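# Place the phone inside its case

## Task

Get the phone into its case so it stays there without the robot holding it, then open the gripper and pull the arms away.

## Robot and tools

Robot: two arms, left_arm and right_arm, each with six revolute joints and a parallel two-finger gripper. Base of left_arm sits at (-0.037, +0.247, 0) m, turned slightly about z (quat_wxyz +0.995, 0, 0, +0.103); right_arm base at (+0.003, -0.350, 0) m (quat_wxyz +0.998, 0, 0, +0.070).

Scene frame: origin on the table surface midway between the arms, +z up, +x pointing out across the table, +y toward left_arm. The names left and right are labels for the arms, not image sides. Gripper frame: fingers extend along its +z, close and open along its y. The reported hand point is the centre between the finger pads, roughly 1 cm short of the tips; the printed value may be somewhat off, more so when the arm is stretched far.

Tool execute_actions, argument actions: a list holding zero or one item. Empty list: no command, just returns the present state. A wait item {"steps": N}, N from 1 to 300, sends nothing and returns after N control steps counted from the previous result (thinking time is included in that count). A motion item {"rows": [...], "steps": N}, N from 1 to 15 (default 15), each step lasting 1/30 s. rows holds 1 to 15 rows; row k is used on step k, and the final row is reused if rows run out. Optional pictures (boolean) turns camera images on or off for that result.

Each row is one list of exactly 14 numbers covering both arms, even if only one moves: left_arm waist, shoulder, elbow, wrist pitch, wrist yaw, wrist roll, opening; then the same seven for right_arm. The six joint values are absolute target angles in radians in each arm's own joint space, the same convention the Joint positions line prints, not offsets. Ranges per arm: waist -2.618 to 3.054, shoulder 0.000 to 3.142, elbow 0.000 to 3.142, wrist pitch -1.571 to 1.571, wrist yaw -1.571 to 1.571, wrist roll -2.094 to 2.094. The true ends may differ by up to 0.036 rad. A target more than 0.036 rad beyond a stated end, and farther out than the last reported angle, gets the whole call rejected and nothing is sent. A target beyond the real end is clipped to it, and the result then says "joint sent to its limit" (possibly referring to an earlier, still-running move). Opening is a unitless value from -1 (closed) to +1 (fully open, about 0.094 m between pads), an absolute target.

Motion behaviour: each joint's target is kept within a fixed lead of its measured angle (waist 0.202, shoulder 0.258, elbow 0.238, wrist pitch 0.573, wrist yaw and roll 0.522 rad), and targets placing the gripper over 70 mm from where it now is get scaled back, so large moves take several calls. Friction may leave a joint up to about 0.031 rad short, and requests smaller than that may not move it at all. Between calls the arms keep heading for the last row sent until everything is nearly still or a step is HELD; afterwards only a new action makes them move further. Fingers in motion keep moving.

Result lines: per-arm gripper position (m) and quat_wxyz in the scene frame; Joint positions and Joint velocities, one block per arm with six joints (rad, rad/s) then pad gap (m, m/s); grip_measured, the measured opening on the command scale (each gripper may read off by up to about 1 mm, consistently). HELD flags steps where all or part of your row was not sent. "joint command not followed" means a clearance check altered or blocked joint targets on some steps while the rest of the row ran. MOTOR HOT appears from 75 °C; OVER-TEMPERATURE FAULT reports a stop (90 °C pauses that arm 10 s; 100 °C makes that arm and its gripper go limp and drop).

Gripping: outside values near -1 and +1, fingers go where grip_measured would equal the commanded number. To hold something, command below grip_measured: about 0.03 lower for a firm grip, less for a gentler one. Pad force tops out near 50 to 62 N, lower for very thin parts, with a brief spike at contact. Holding loads heats motors, even while you are thinking, so avoid long holds.

Tool zoom_image: camera (one of cam_head_left, cam_head_right, cam_high, cam_low, cam_left_wrist, cam_right_wrist) and region [x0, y0, x1, y1] in pixels of that camera's last image, top-left origin, no larger than 504 by 504. Images are 504x504 except the wrist cameras at 616x616. Each wrist camera is mounted on its gripper and takes up some space near it.

Tool read_manual: optional section, only "licences"; returns licence text, no motion.

Tool finished_scene: scene, the current scene's number. Irreversible; the result tells whether the goal was met and may give the next task.

Cautions: do not let rigid objects leave the table; do not let the arms collide or press on each other; avoid drops, slips, slamming and forceful shoving; an outside disturbance may occasionally nudge loose objects. Finish by opening the gripper and retracting clear of the phone and case. Smooth, quick, low-effort motion is preferred.

Each tool is called after "Request:" by a JSON object that holds its "name" and its "arguments", one argument or row to a line.

## Session

Request:
{"name": "execute_actions", "arguments": {
  "actions": []
}}

Scene clock: 0.00 s of 4200.00 s.
left_arm: end_effector_position=(+0.1184, +0.4109, +0.1065) grip_measured=+1.000 end_effector_quat_wxyz=(-0.129, +0.221, +0.927, +0.275) | right_arm: end_effector_position=(+0.2489, -0.7226, +0.2666) grip_measured=+1.000 end_effector_quat_wxyz=(+0.577, +0.729, +0.364, +0.050)
Joint positions: left_arm=[ 0.158  1.227  0.821 -1.053 -0.608  0.866  0.094] | right_arm=[-1.107  1.355  1.021 -0.001  0.052  1.212  0.094]
Joint velocities: left_arm=[ 0.007 -0.002  0.002 -0.022  0.022 -0.022  0.   ] | right_arm=[-0.002  0.002  0.007  0.037  0.022  0.007  0.   ]

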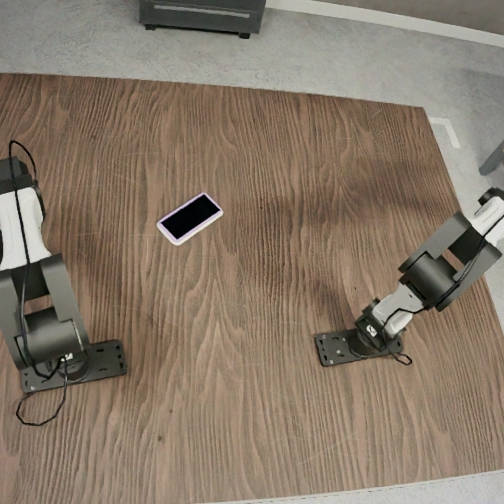

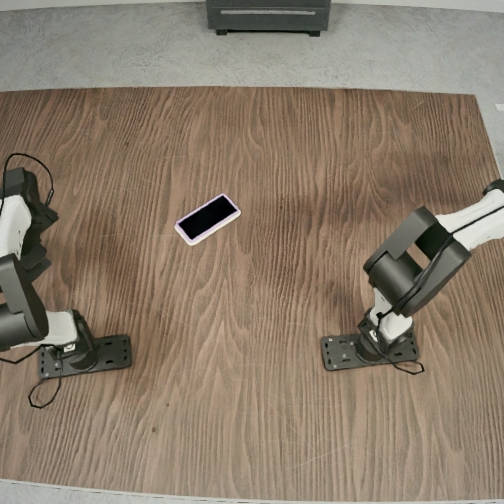

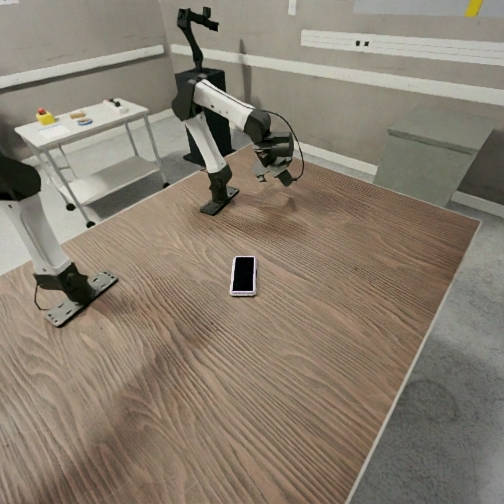

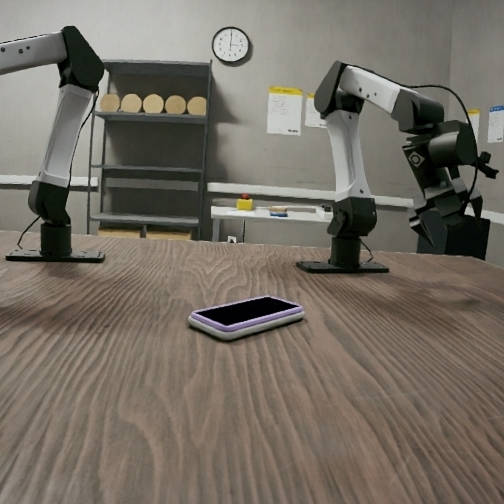

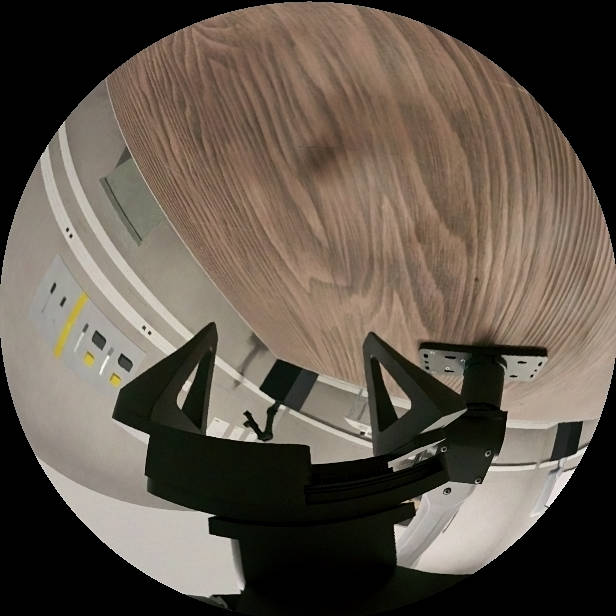

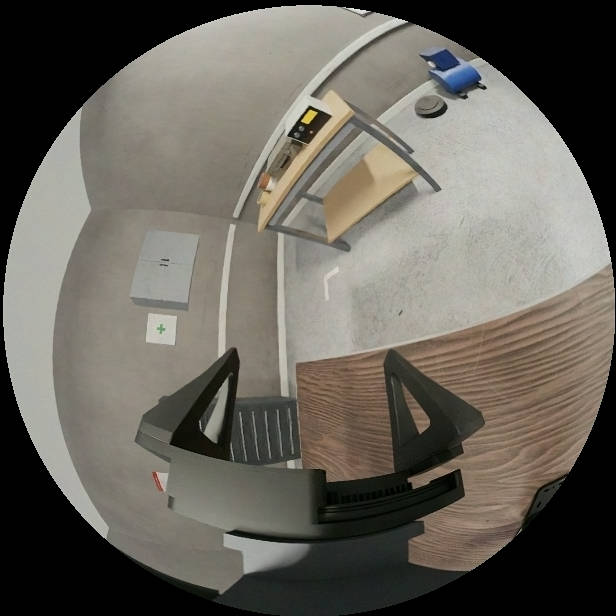

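Request:
{"name": "execute_actions", "arguments": {
  "actions": [
    {"rows":[[0.158,1.5,1.5,-1.3,0,0.55,-0.3,-1.107,1.355,1.021,-0.001,0.052,1.212,1],[0.158,1.5,1.5,-1.3,0,0.55,-0.3,-1.107,1.355,1.021,-0.001,0.052,1.212,1],[0.158,1.5,1.5,-1.3,0,0.55,-0.3,-1.107,1.355,1.021,-0.001,0.052,1.212,1],[-0.774,2.0,2.05,-1.5,0,0.55,-0.3,-1.107,1.355,1.021,-0.001,0.052,1.212,1]],"steps":15}
  ]
}}

Request:
{"name": "execute_actions", "arguments": {
  "actions": [
    {"steps":25}
  ],
  "pictures": false
}}

Request:
{"name": "execute_actions", "arguments": {
  "actions": [
    {"rows":[[-0.774,2.3,2.2,-1.49,0,0.55,-0.3,-1.107,1.355,1.021,-0.001,0.052,1.212,1]],"steps":15}
  ]
}}

Scene clock: 11.37 s of 4200.00 s.
left_arm: end_effector_position=(+0.3162, +0.1701, +0.0951) grip_measured=-0.298 end_effector_quat_wxyz=(-0.061, +0.401, +0.914, +0.022) | right_arm: end_effector_position=(+0.2489, -0.7226, +0.2666) grip_measured=+1.000 end_effector_quat_wxyz=(+0.577, +0.729, +0.364, +0.050)
Joint positions: left_arm=[-0.45   2.029  1.745 -1.399 -0.063  0.58   0.033] | right_arm=[-1.107  1.355  1.021 -0.001  0.052  1.212  0.094]
Joint velocities: left_arm=[-1.331  0.042  1.277 -0.139  0.286 -0.095 -0.001] | right_arm=[-0.002 -0.007 -0.007 -0.022  0.007  0.022  0.   ]
Steps of this call (steps 1 to 90: nothing new was sent; then 7.87 s passed at rest; steps 91 to 105: all 15 steps of this action). Readings (joint positions):
91: left_arm=[0.160 1.259 0.856 -1.105 -0.539 0.821] | right_arm=[-1.107 1.355 1.021 -0.001 0.052 1.212]
92: left_arm=[0.161 1.330 0.930 -1.171 -0.441 0.769] | right_arm=[-1.107 1.355 1.021 -0.001 0.052 1.212]
94: left_arm=[0.139 1.476 1.082 -1.231 -0.299 0.694] | right_arm=[-1.107 1.355 1.021 -0.001 0.052 1.212]
98: left_arm=[-0.084 1.771 1.370 -1.351 -0.156 0.622] | right_arm=[-1.107 1.355 1.021 -0.001 0.052 1.212]
105: the state above

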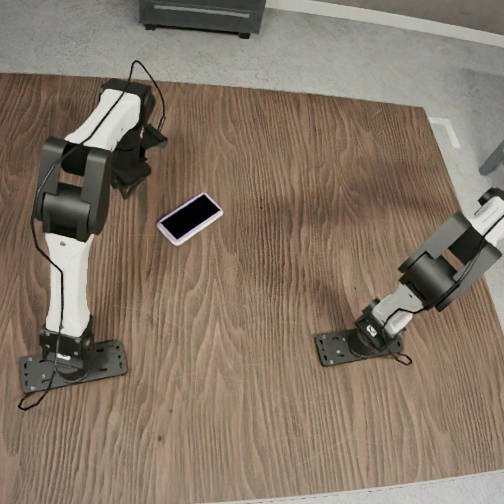

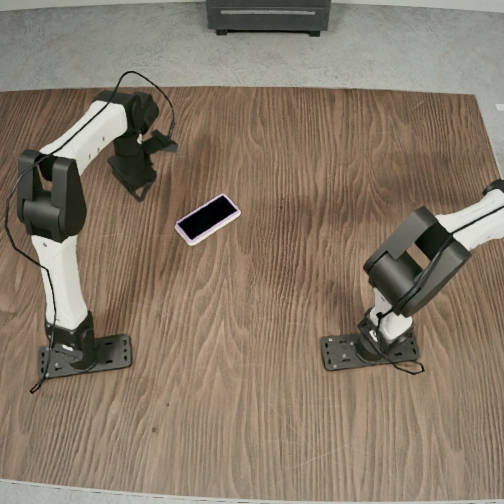

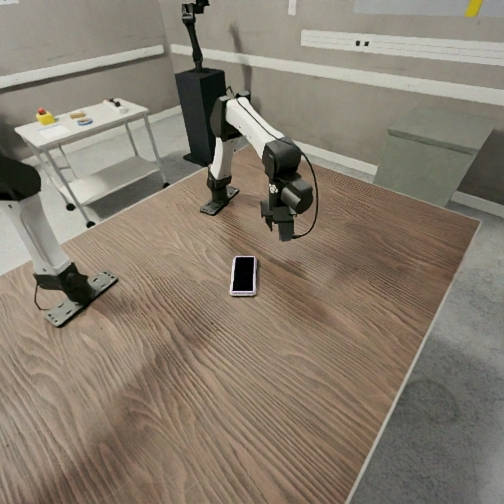

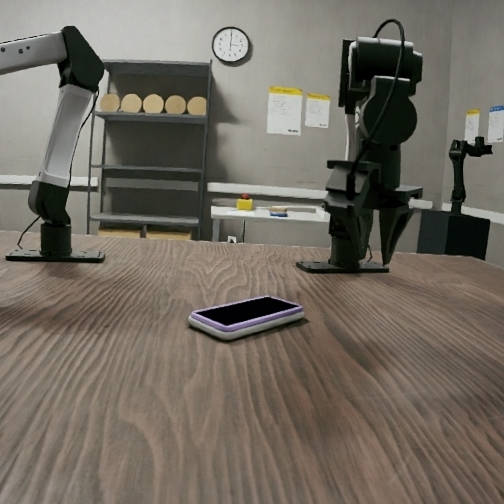

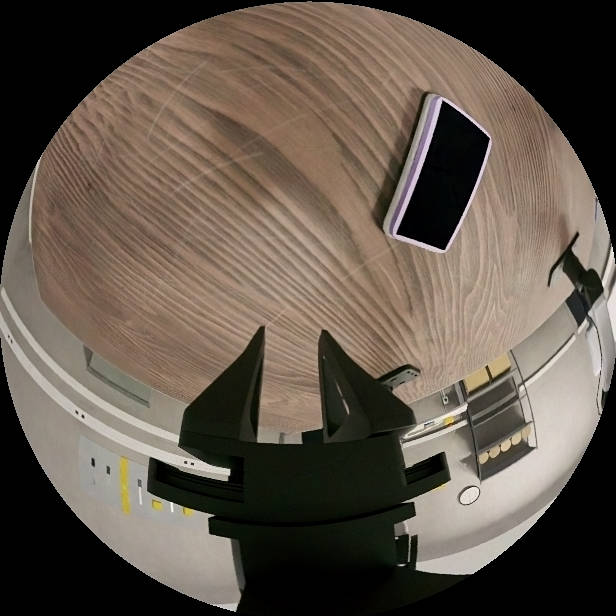

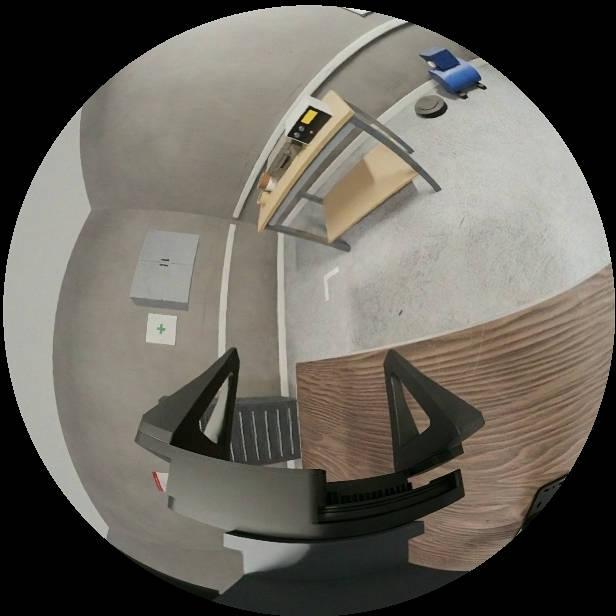

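Scene clock: 12.20 s of 4200.00 s.
left_arm: end_effector_position=(+0.3020, +0.0295, +0.1766) grip_measured=-0.298 end_effector_quat_wxyz=(+0.060, +0.534, +0.843, +0.002) | right_arm: end_effector_position=(+0.2489, -0.7226, +0.2666) grip_measured=+1.000 end_effector_quat_wxyz=(+0.577, +0.729, +0.364, +0.050)
Joint positions: left_arm=[-0.777  2.001  2.031 -1.481 -0.004  0.558  0.033] | right_arm=[-1.107  1.355  1.021 -0.001  0.052  1.212  0.094]
Joint velocities: left_arm=[-0.007  0.007  0.002 -0.066  0.037 -0.007 -0.   ] | right_arm=[ 0.007 -0.002  0.022 -0.022 -0.051  0.022  0.   ]
Steps of this call (steps 1 to 25: the robot went on to your last target). Readings (joint positions):
1: left_arm=[-0.497 2.029 1.790 -1.404 -0.058 0.578] | right_arm=[-1.107 1.355 1.021 -0.001 0.052 1.212]
2: left_arm=[-0.543 2.029 1.837 -1.410 -0.053 0.576] | right_arm=[-1.107 1.355 1.021 -0.001 0.052 1.212]
4: left_arm=[-0.636 2.029 1.925 -1.415 -0.045 0.572] | right_arm=[-1.107 1.355 1.021 -0.001 0.052 1.212]
8: left_arm=[-0.788 2.014 2.024 -1.431 -0.015 0.565] | right_arm=[-1.107 1.355 1.021 -0.001 0.052 1.212]
25: the state above

Scene clock: 12.70 s of 4200.00 s.
left_arm: end_effector_position=(+0.3329, +0.0096, +0.0865) grip_measured=-0.298 end_effector_quat_wxyz=(-0.024, +0.535, +0.845, +0.002) | right_arm: end_effector_position=(+0.2489, -0.7226, +0.2666) grip_measured=+1.000 end_effector_quat_wxyz=(+0.577, +0.729, +0.364, +0.050)
Joint positions: left_arm=[-0.777  2.323  2.185 -1.481 -0.004  0.557  0.033] | right_arm=[-1.107  1.355  1.021 -0.001  0.052  1.212  0.094]
Joint velocities: left_arm=[ 0.017 -0.164  0.017  0.037 -0.022  0.022 -0.   ] | right_arm=[-0.012  0.012 -0.002  0.037 -0.066 -0.081  0.   ]
Steps of this call (steps 1 to 15: all 15 steps of this action). Readings (joint positions):
1: left_arm=[-0.777 2.028 2.062 -1.502 -0.004 0.558] | right_arm=[-1.107 1.355 1.021 -0.001 0.052 1.212]
2: left_arm=[-0.777 2.073 2.120 -1.510 -0.004 0.558] | right_arm=[-1.107 1.355 1.021 -0.001 0.052 1.212]
4: left_arm=[-0.777 2.170 2.179 -1.490 -0.004 0.558] | right_arm=[-1.107 1.355 1.021 -0.001 0.052 1.212]
8: left_arm=[-0.777 2.320 2.185 -1.481 -0.004 0.557] | right_arm=[-1.107 1.355 1.021 -0.001 0.052 1.212]
15: the state above

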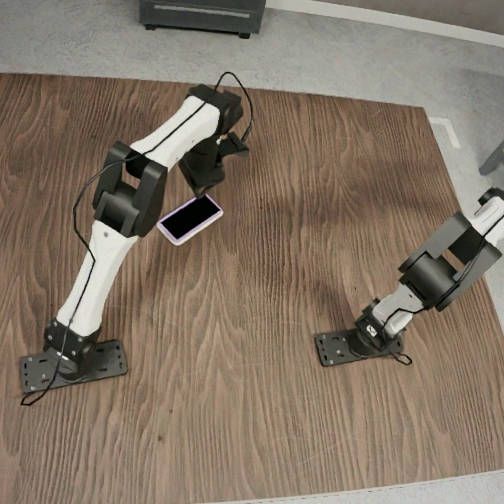

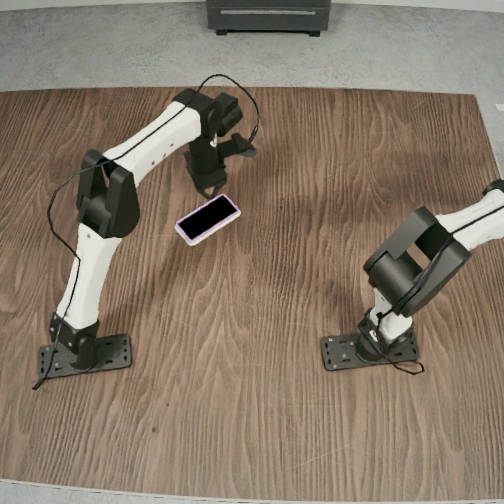

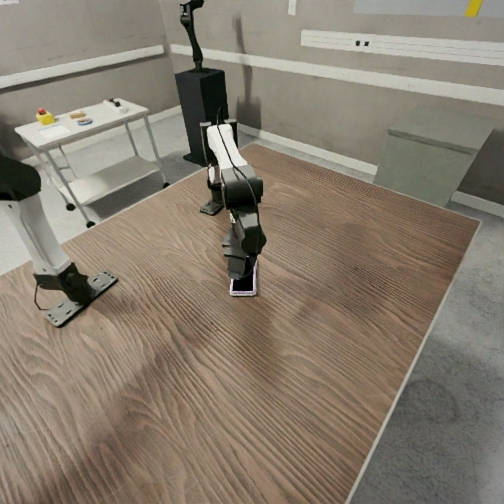

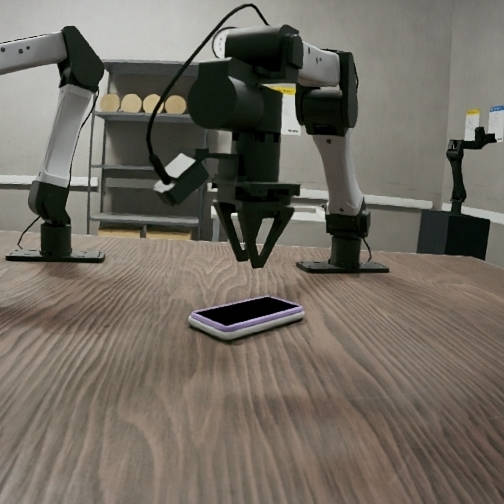

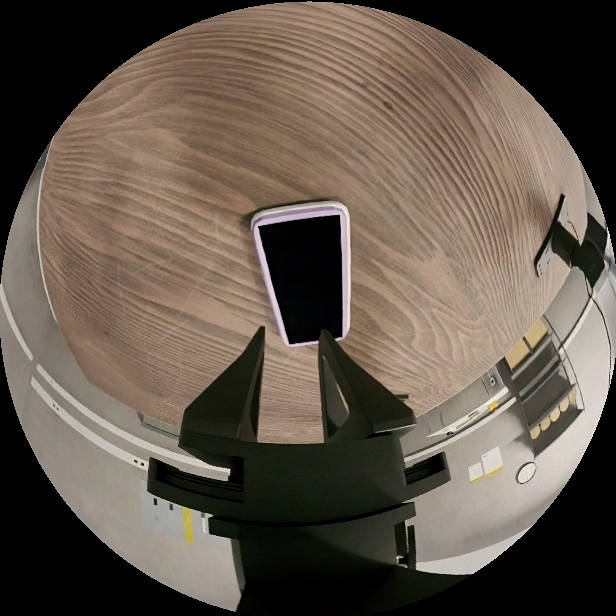

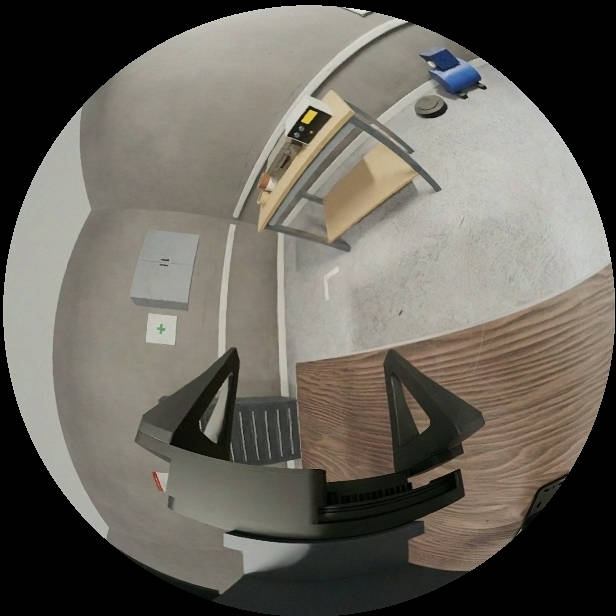

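Request:
{"name": "execute_actions", "arguments": {
  "actions": [
    {"rows":[[-0.84,2.28,1.93,-1.249,0,0.55,-0.3,-1.107,1.355,1.021,-0.001,0.052,1.212,1]],"steps":15}
  ]
}}

Request:
{"name": "zoom_image", "arguments": {
  "camera": "cam_low",
  "region": [170, 250, 330, 370]
}}

Scene clock: 19.77 s of 4200.00 s.
left_arm: end_effector_position=(+0.3100, -0.0105, +0.0387) grip_measured=-0.298 end_effector_quat_wxyz=(-0.026, +0.563, +0.826, +0.003) | right_arm: end_effector_position=(+0.2489, -0.7226, +0.2666) grip_measured=+1.000 end_effector_quat_wxyz=(+0.577, +0.729, +0.364, +0.050)
Joint positions: left_arm=[-0.845  2.292  1.943 -1.275 -0.004  0.557  0.033] | right_arm=[-1.107  1.355  1.021 -0.001  0.052  1.212  0.094]
Joint velocities: left_arm=[-0.002  0.002  0.002  0.022 -0.022 -0.037 -0.001] | right_arm=[ 0.002  0.012 -0.012  0.095 -0.051  0.022  0.   ]
Steps of this call (steps 1 to 15: the robot went on to your last target; steps 16 to 100: nothing new was sent; then 3.23 s passed at rest; steps 101 to 115: all 15 steps of this action). Readings (joint positions):
101: left_arm=[-0.781 2.300 2.146 -1.443 -0.005 0.557] | right_arm=[-1.107 1.355 1.021 -0.001 0.052 1.212]
102: left_arm=[-0.789 2.278 2.080 -1.394 -0.005 0.557] | right_arm=[-1.107 1.355 1.021 -0.001 0.052 1.212]
104: left_arm=[-0.814 2.271 1.994 -1.354 -0.005 0.557] | right_arm=[-1.107 1.355 1.021 -0.001 0.052 1.212]
108: left_arm=[-0.846 2.293 1.943 -1.311 -0.004 0.557] | right_arm=[-1.107 1.355 1.021 -0.001 0.052 1.212]
115: the state above

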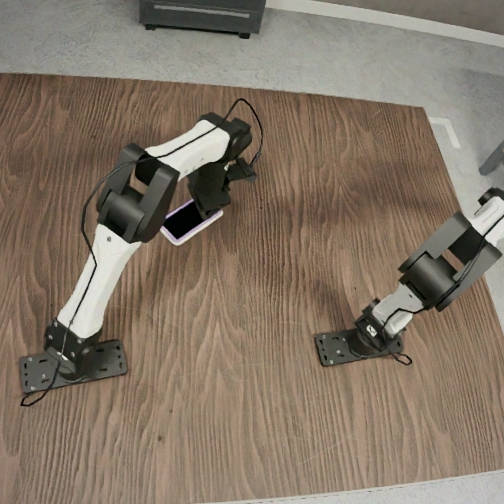

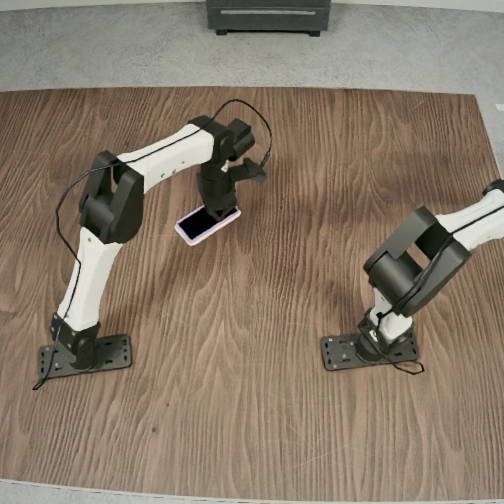

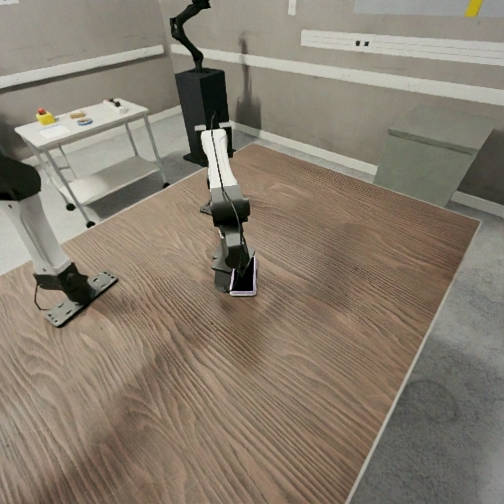

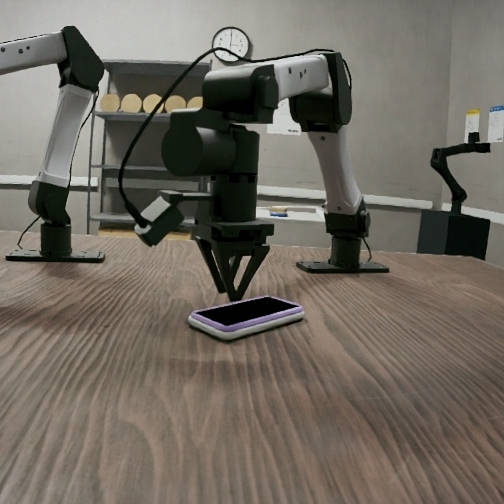

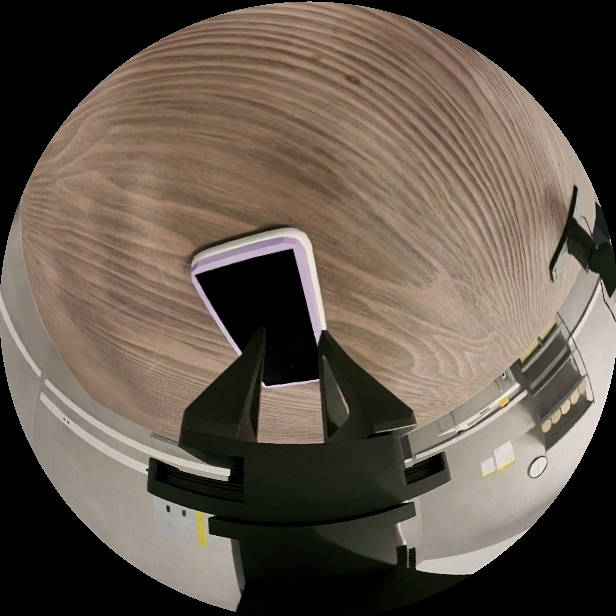

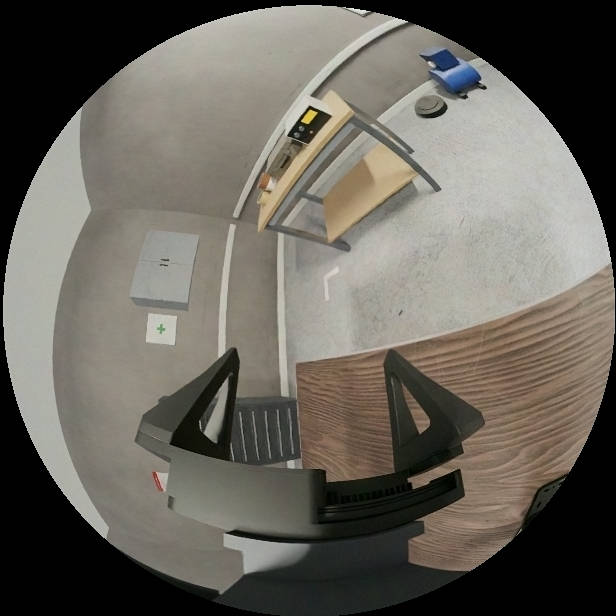

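Region (170, 250, 330, 370) of cam_low's 504x504 image, scaled by 3.150, with more detail than that image has; it fills the top 378 rows of this view, and the rest is white.

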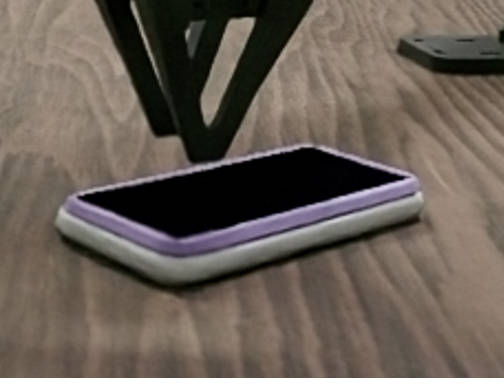

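Request:
{"name": "execute_actions", "arguments": {
  "actions": [
    {"rows":[[-0.81,2.295,1.96,-1.25,0,0.41,-0.3,-1.107,1.355,1.021,-0.001,0.052,1.212,1]],"steps":15}
  ]
}}

Request:
{"name": "zoom_image", "arguments": {
  "camera": "cam_high",
  "region": [190, 220, 290, 320]
}}

Scene clock: 25.73 s of 4200.00 s.
left_arm: end_effector_position=(+0.3201, +0.0002, +0.0386) grip_measured=-0.298 end_effector_quat_wxyz=(-0.022, +0.492, +0.870, +0.004) | right_arm: end_effector_position=(+0.2489, -0.7226, +0.2666) grip_measured=+1.000 end_effector_quat_wxyz=(+0.577, +0.729, +0.364, +0.050)
Joint positions: left_arm=[-0.811  2.292  1.943 -1.267 -0.003  0.423  0.033] | right_arm=[-1.107  1.355  1.021 -0.001  0.052  1.212  0.094]
Joint velocities: left_arm=[ 0.012  0.012 -0.002 -0.007 -0.007 -0.095  0.001] | right_arm=[ 0.007 -0.007  0.002 -0.095 -0.022  0.007  0.   ]
Steps of this call (steps 1 to 15: the robot went on to your last target; steps 16 to 100: nothing new was sent; then 2.13 s passed at rest; steps 101 to 115: all 15 steps of this action). Readings (joint positions):
101: left_arm=[-0.843 2.292 1.943 -1.267 -0.003 0.537] | right_arm=[-1.107 1.355 1.021 -0.001 0.052 1.212]
102: left_arm=[-0.840 2.292 1.943 -1.267 -0.003 0.513] | right_arm=[-1.107 1.355 1.021 -0.001 0.052 1.212]
104: left_arm=[-0.828 2.292 1.943 -1.267 -0.003 0.478] | right_arm=[-1.107 1.355 1.021 -0.001 0.052 1.212]
108: left_arm=[-0.812 2.292 1.943 -1.267 -0.003 0.442] | right_arm=[-1.107 1.355 1.021 -0.001 0.052 1.212]
115: the state above

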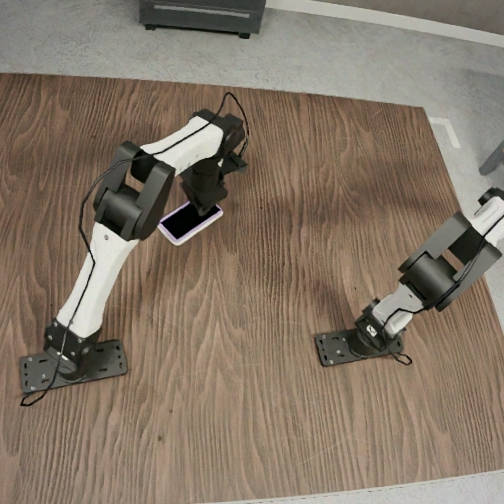

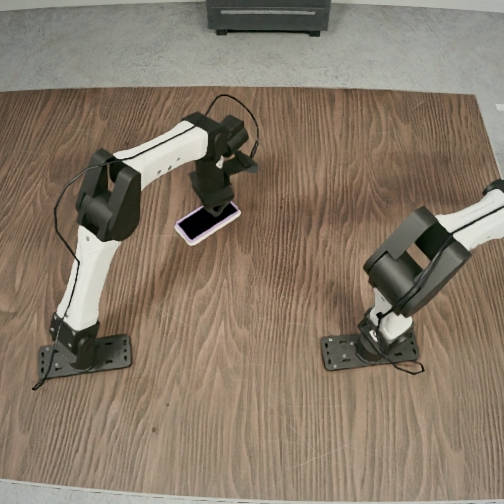

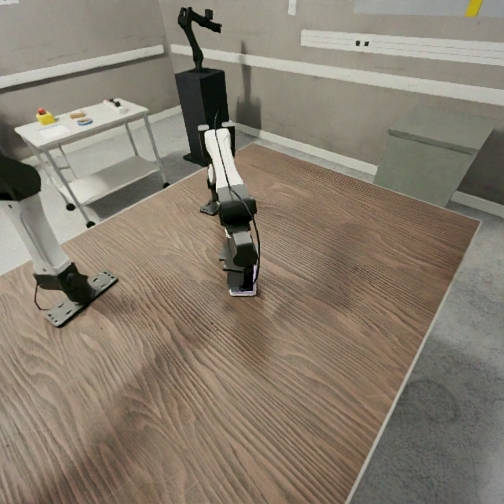

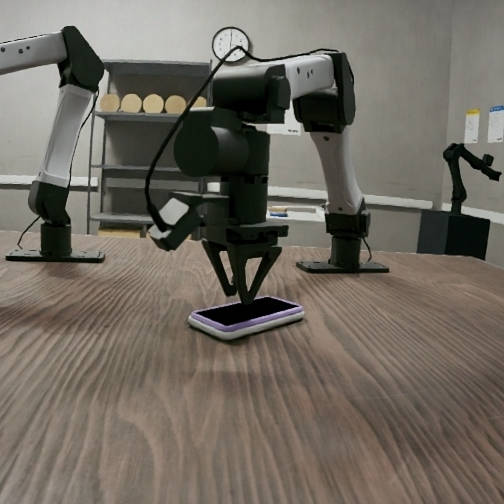

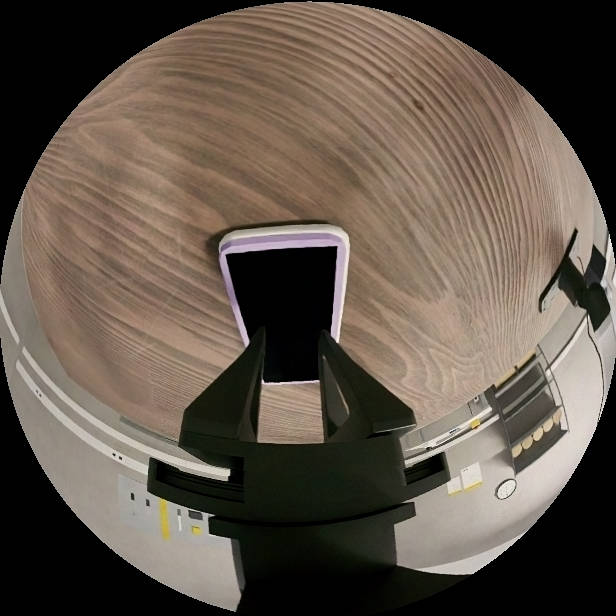

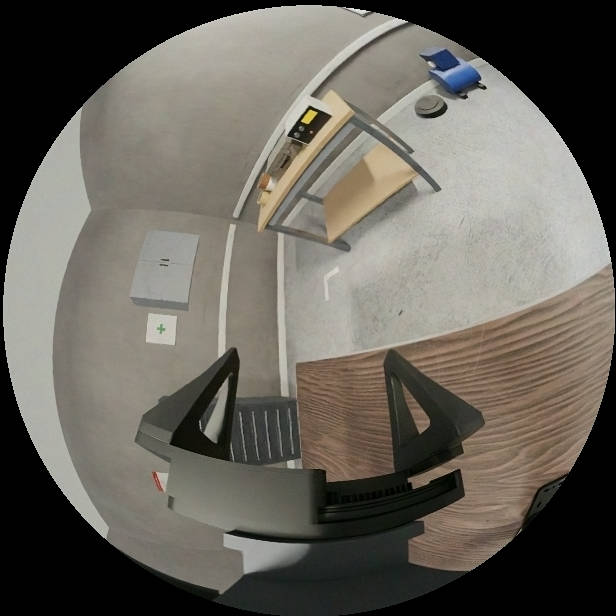

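Region (190, 220, 290, 320) of cam_high's 504x504 image, scaled by 5.040, with more detail than that image has.

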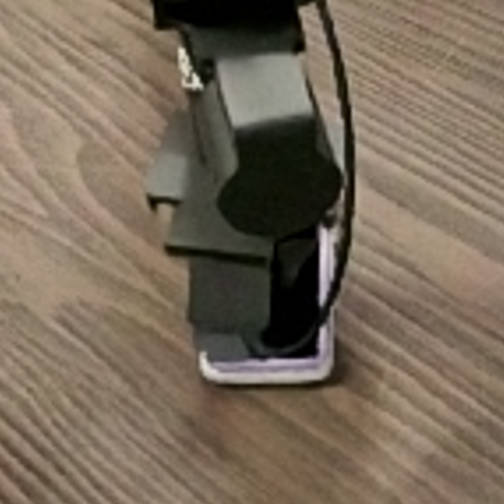

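Request:
{"name": "execute_actions", "arguments": {
  "actions": [
    {"rows":[[-0.81,2.3,1.88,-1.2,0,0.41,-0.3,-1.107,1.355,1.021,-0.001,0.052,1.212,1],[-0.81,2.3,1.88,-1.2,0,0.41,-0.3,-1.107,1.355,1.021,-0.001,0.052,1.212,1],[-0.81,2.3,1.88,-1.2,0,0.41,-0.3,-1.107,1.355,1.021,-0.001,0.052,1.212,1],[-0.81,2.3,1.88,-1.2,0,0.41,-0.3,-1.107,1.355,1.021,-0.001,0.052,1.212,1],[-0.81,2.3,1.85,-1.16,0,0.41,-0.3,-1.107,1.355,1.021,-0.001,0.052,1.212,1],[-0.81,2.3,1.85,-1.16,0,0.41,-0.3,-1.107,1.355,1.021,-0.001,0.052,1.212,1],[-0.81,2.3,1.85,-1.16,0,0.41,-0.3,-1.107,1.355,1.021,-0.001,0.052,1.212,1],[-0.81,2.34,1.83,-1.13,0,0.41,-0.3,-1.107,1.355,1.021,-0.001,0.052,1.212,1],[-0.81,2.34,1.83,-1.13,0,0.41,-0.3,-1.107,1.355,1.021,-0.001,0.052,1.212,1],[-0.81,2.34,1.83,-1.13,0,0.41,-0.3,-1.107,1.355,1.021,-0.001,0.052,1.212,1],[-0.81,2.4,1.78,-1.11,0,0.41,-0.3,-1.107,1.355,1.021,-0.001,0.052,1.212,1]],"steps":15}
  ]
}}

Request:
{"name": "zoom_image", "arguments": {
  "camera": "cam_low",
  "region": [170, 250, 330, 370]
}}

Scene clock: 35.50 s of 4200.00 s.
left_arm: end_effector_position=(+0.3177, +0.0018, +0.0144) grip_measured=-0.298 end_effector_quat_wxyz=(-0.024, +0.489, +0.872, +0.004) | right_arm: end_effector_position=(+0.2489, -0.7226, +0.2666) grip_measured=+1.000 end_effector_quat_wxyz=(+0.577, +0.729, +0.364, +0.050)
Joint positions: left_arm=[-0.811  2.301  1.86  -1.18  -0.003  0.416  0.033] | right_arm=[-1.107  1.355  1.021 -0.001  0.052  1.212  0.094]
Joint velocities: left_arm=[-0.012 -0.012  0.002 -0.007 -0.022  0.007 -0.   ] | right_arm=[ 0.002  0.002 -0.032 -0.037 -0.066 -0.037  0.   ]
Steps of this call (steps 1 to 15: the robot went on to your last target; steps 16 to 100: nothing new was sent; then 5.93 s passed at rest; steps 101 to 115: all 15 steps of this action). Readings (joint positions):
101: left_arm=[-0.811 2.292 1.936 -1.259 -0.003 0.418] | right_arm=[-1.107 1.355 1.021 -0.001 0.052 1.212]
102: left_arm=[-0.811 2.292 1.929 -1.249 -0.003 0.418] | right_arm=[-1.107 1.355 1.021 -0.001 0.052 1.212]
104: left_arm=[-0.811 2.293 1.911 -1.236 -0.003 0.418] | right_arm=[-1.107 1.355 1.021 -0.001 0.052 1.212]
108: left_arm=[-0.811 2.295 1.878 -1.203 -0.003 0.417] | right_arm=[-1.107 1.355 1.021 -0.001 0.052 1.212]
115: the state above

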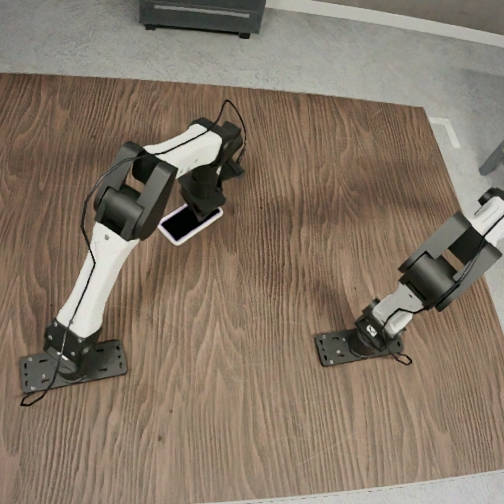

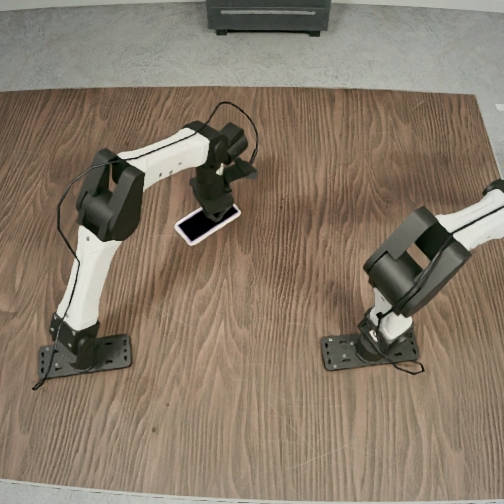

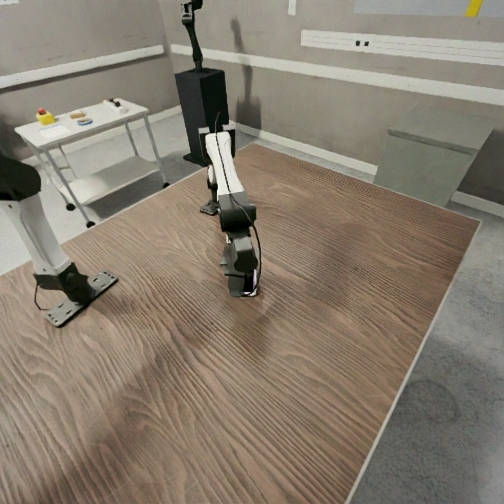

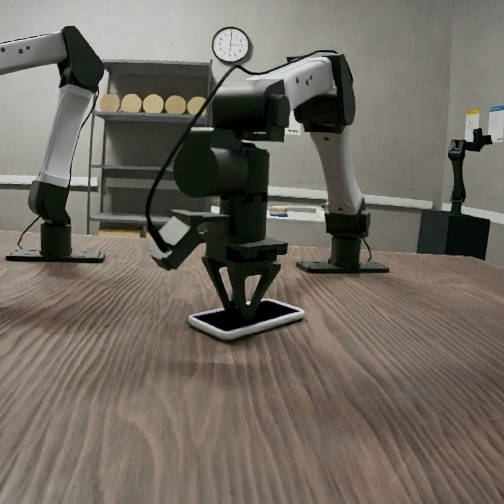

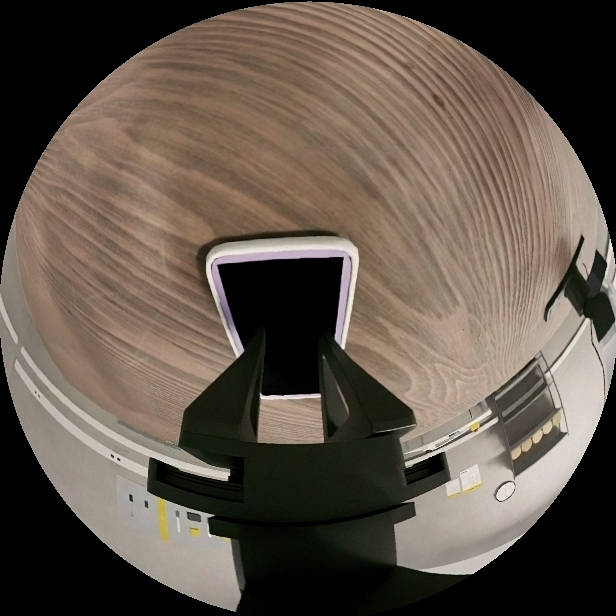

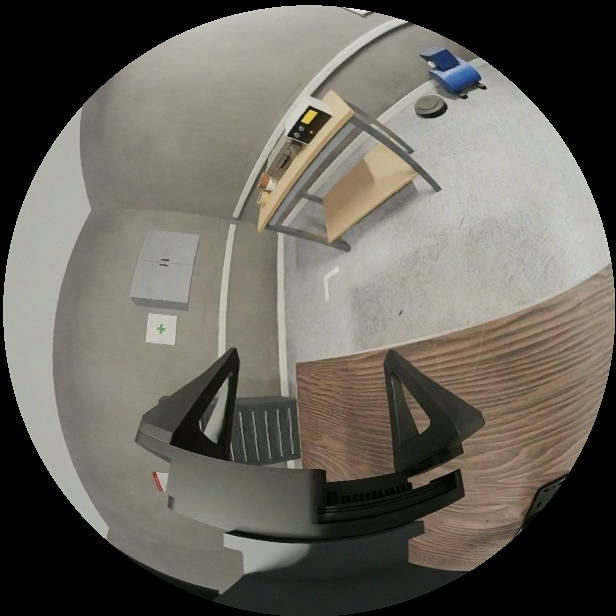

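Region (170, 250, 330, 370) of cam_low's 504x504 image, scaled by 3.150, with more detail than that image has; it fills the top 378 rows of this view, and the rest is white.

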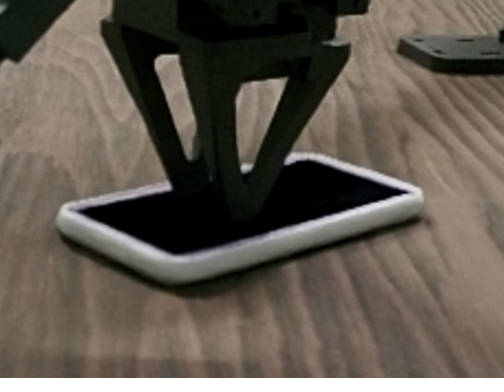

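In; z matches the seated value. Lift.

Request:
{"name": "execute_actions", "arguments": {
  "actions": [
    {"rows":[[-0.81,2.28,1.89,-1.19,0,0.41,-0.3,-1.107,1.355,1.021,-0.001,0.052,1.212,1],[-0.81,2.28,1.89,-1.19,0,0.41,-0.3,-1.107,1.355,1.021,-0.001,0.052,1.212,1],[-0.81,2.28,1.89,-1.19,0,0.41,-0.3,-1.107,1.355,1.021,-0.001,0.052,1.212,1],[-0.81,2.2,1.95,-1.3,0,0.41,-0.3,-1.107,1.355,1.021,-0.001,0.052,1.212,1],[-0.81,2.15,2.0,-1.4,0,0.41,-0.3,-1.107,1.355,1.021,-0.001,0.052,1.212,1],[-0.81,2.1,2.05,-1.4,0,0.41,-0.3,-1.107,1.355,1.021,-0.001,0.052,1.212,1],[-0.81,2.0,2.05,-1.5,0,0.41,-0.3,-1.107,1.355,1.021,-0.001,0.052,1.212,1]],"steps":15}
  ]
}}

Request:
{"name": "zoom_image", "arguments": {
  "camera": "cam_low",
  "region": [170, 270, 330, 370]
}}

Request:
{"name": "zoom_image", "arguments": {
  "camera": "cam_head_left",
  "region": [140, 170, 240, 260]
}}

Scene clock: 43.53 s of 4200.00 s.
left_arm: end_effector_position=(+0.3077, +0.0088, +0.1804) grip_measured=-0.298 end_effector_quat_wxyz=(+0.095, +0.487, +0.868, -0.007) | right_arm: end_effector_position=(+0.2489, -0.7226, +0.2666) grip_measured=+1.000 end_effector_quat_wxyz=(+0.577, +0.729, +0.364, +0.050)
Joint positions: left_arm=[-0.811  1.999  2.033 -1.415 -0.003  0.416  0.033] | right_arm=[-1.107  1.355  1.021 -0.001  0.052  1.212  0.094]
Joint velocities: left_arm=[-0.007 -0.628  0.325 -0.359 -0.022 -0.022 -0.002] | right_arm=[-0.007 -0.012 -0.002  0.022 -0.037 -0.007  0.   ]
Steps of this call (steps 1 to 15: the robot went on to your last target; steps 16 to 100: nothing new was sent; then 4.20 s passed at rest; steps 101 to 115: all 15 steps of this action). Readings (joint positions):
101: left_arm=[-0.811 2.294 1.864 -1.182 -0.003 0.416] | right_arm=[-1.107 1.355 1.021 -0.001 0.052 1.212]
102: left_arm=[-0.811 2.293 1.864 -1.182 -0.003 0.416] | right_arm=[-1.107 1.355 1.021 -0.001 0.052 1.212]
104: left_arm=[-0.811 2.289 1.871 -1.194 -0.003 0.416] | right_arm=[-1.107 1.355 1.021 -0.001 0.052 1.212]
108: left_arm=[-0.811 2.220 1.924 -1.278 -0.003 0.416] | right_arm=[-1.107 1.355 1.021 -0.001 0.052 1.212]
115: the state above

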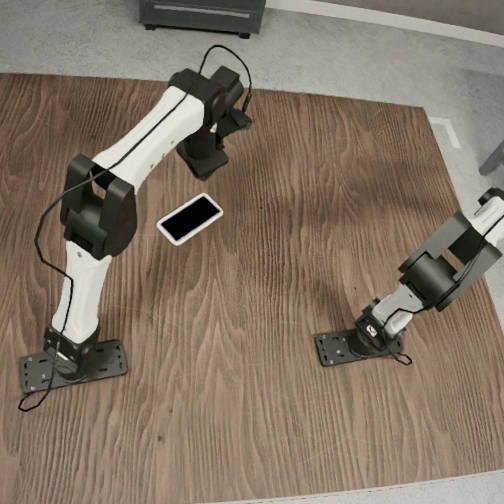

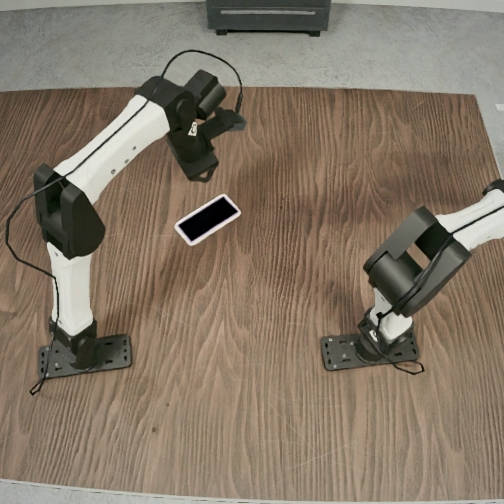

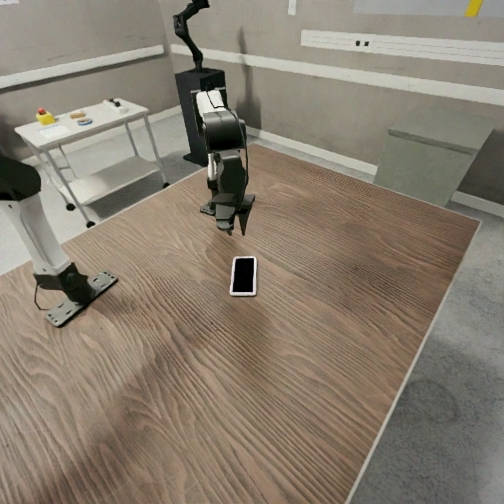

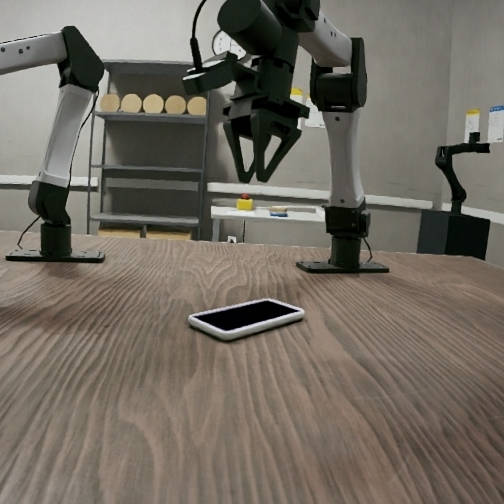

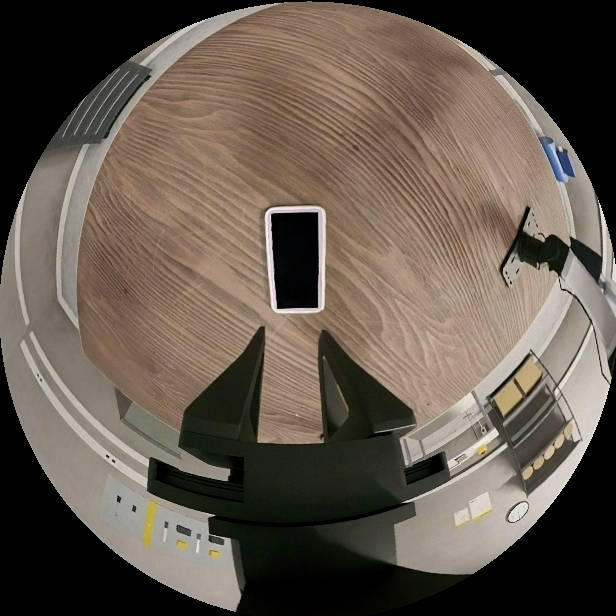

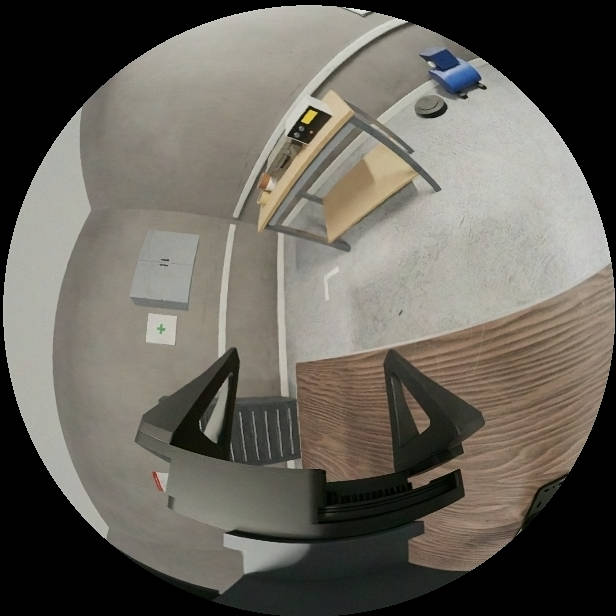

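Region (170, 270, 330, 370) of cam_low's 504x504 image, scaled by 3.150, with more detail than that image has; it fills the top 315 rows of this view, and the rest is white.

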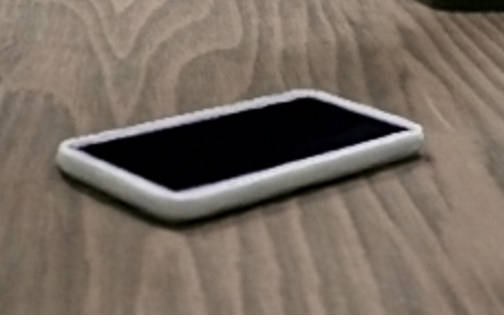

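Region (140, 170, 240, 260) of cam_head_left's 504x504 image, scaled by 5.040, with more detail than that image has; it fills the top 454 rows of this view, and the rest is white.

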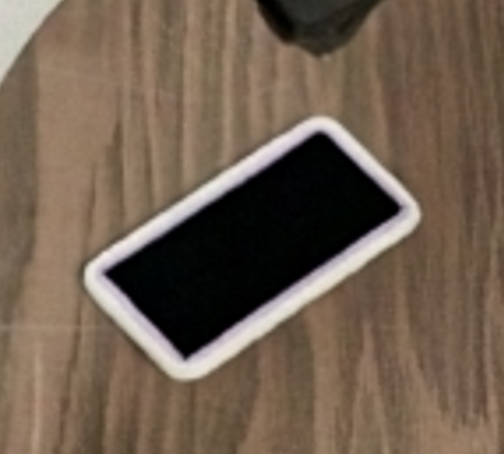

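Request:
{"name": "finished_scene", "arguments": {
  "scene": 2
}}

The scene is finished: the task was done.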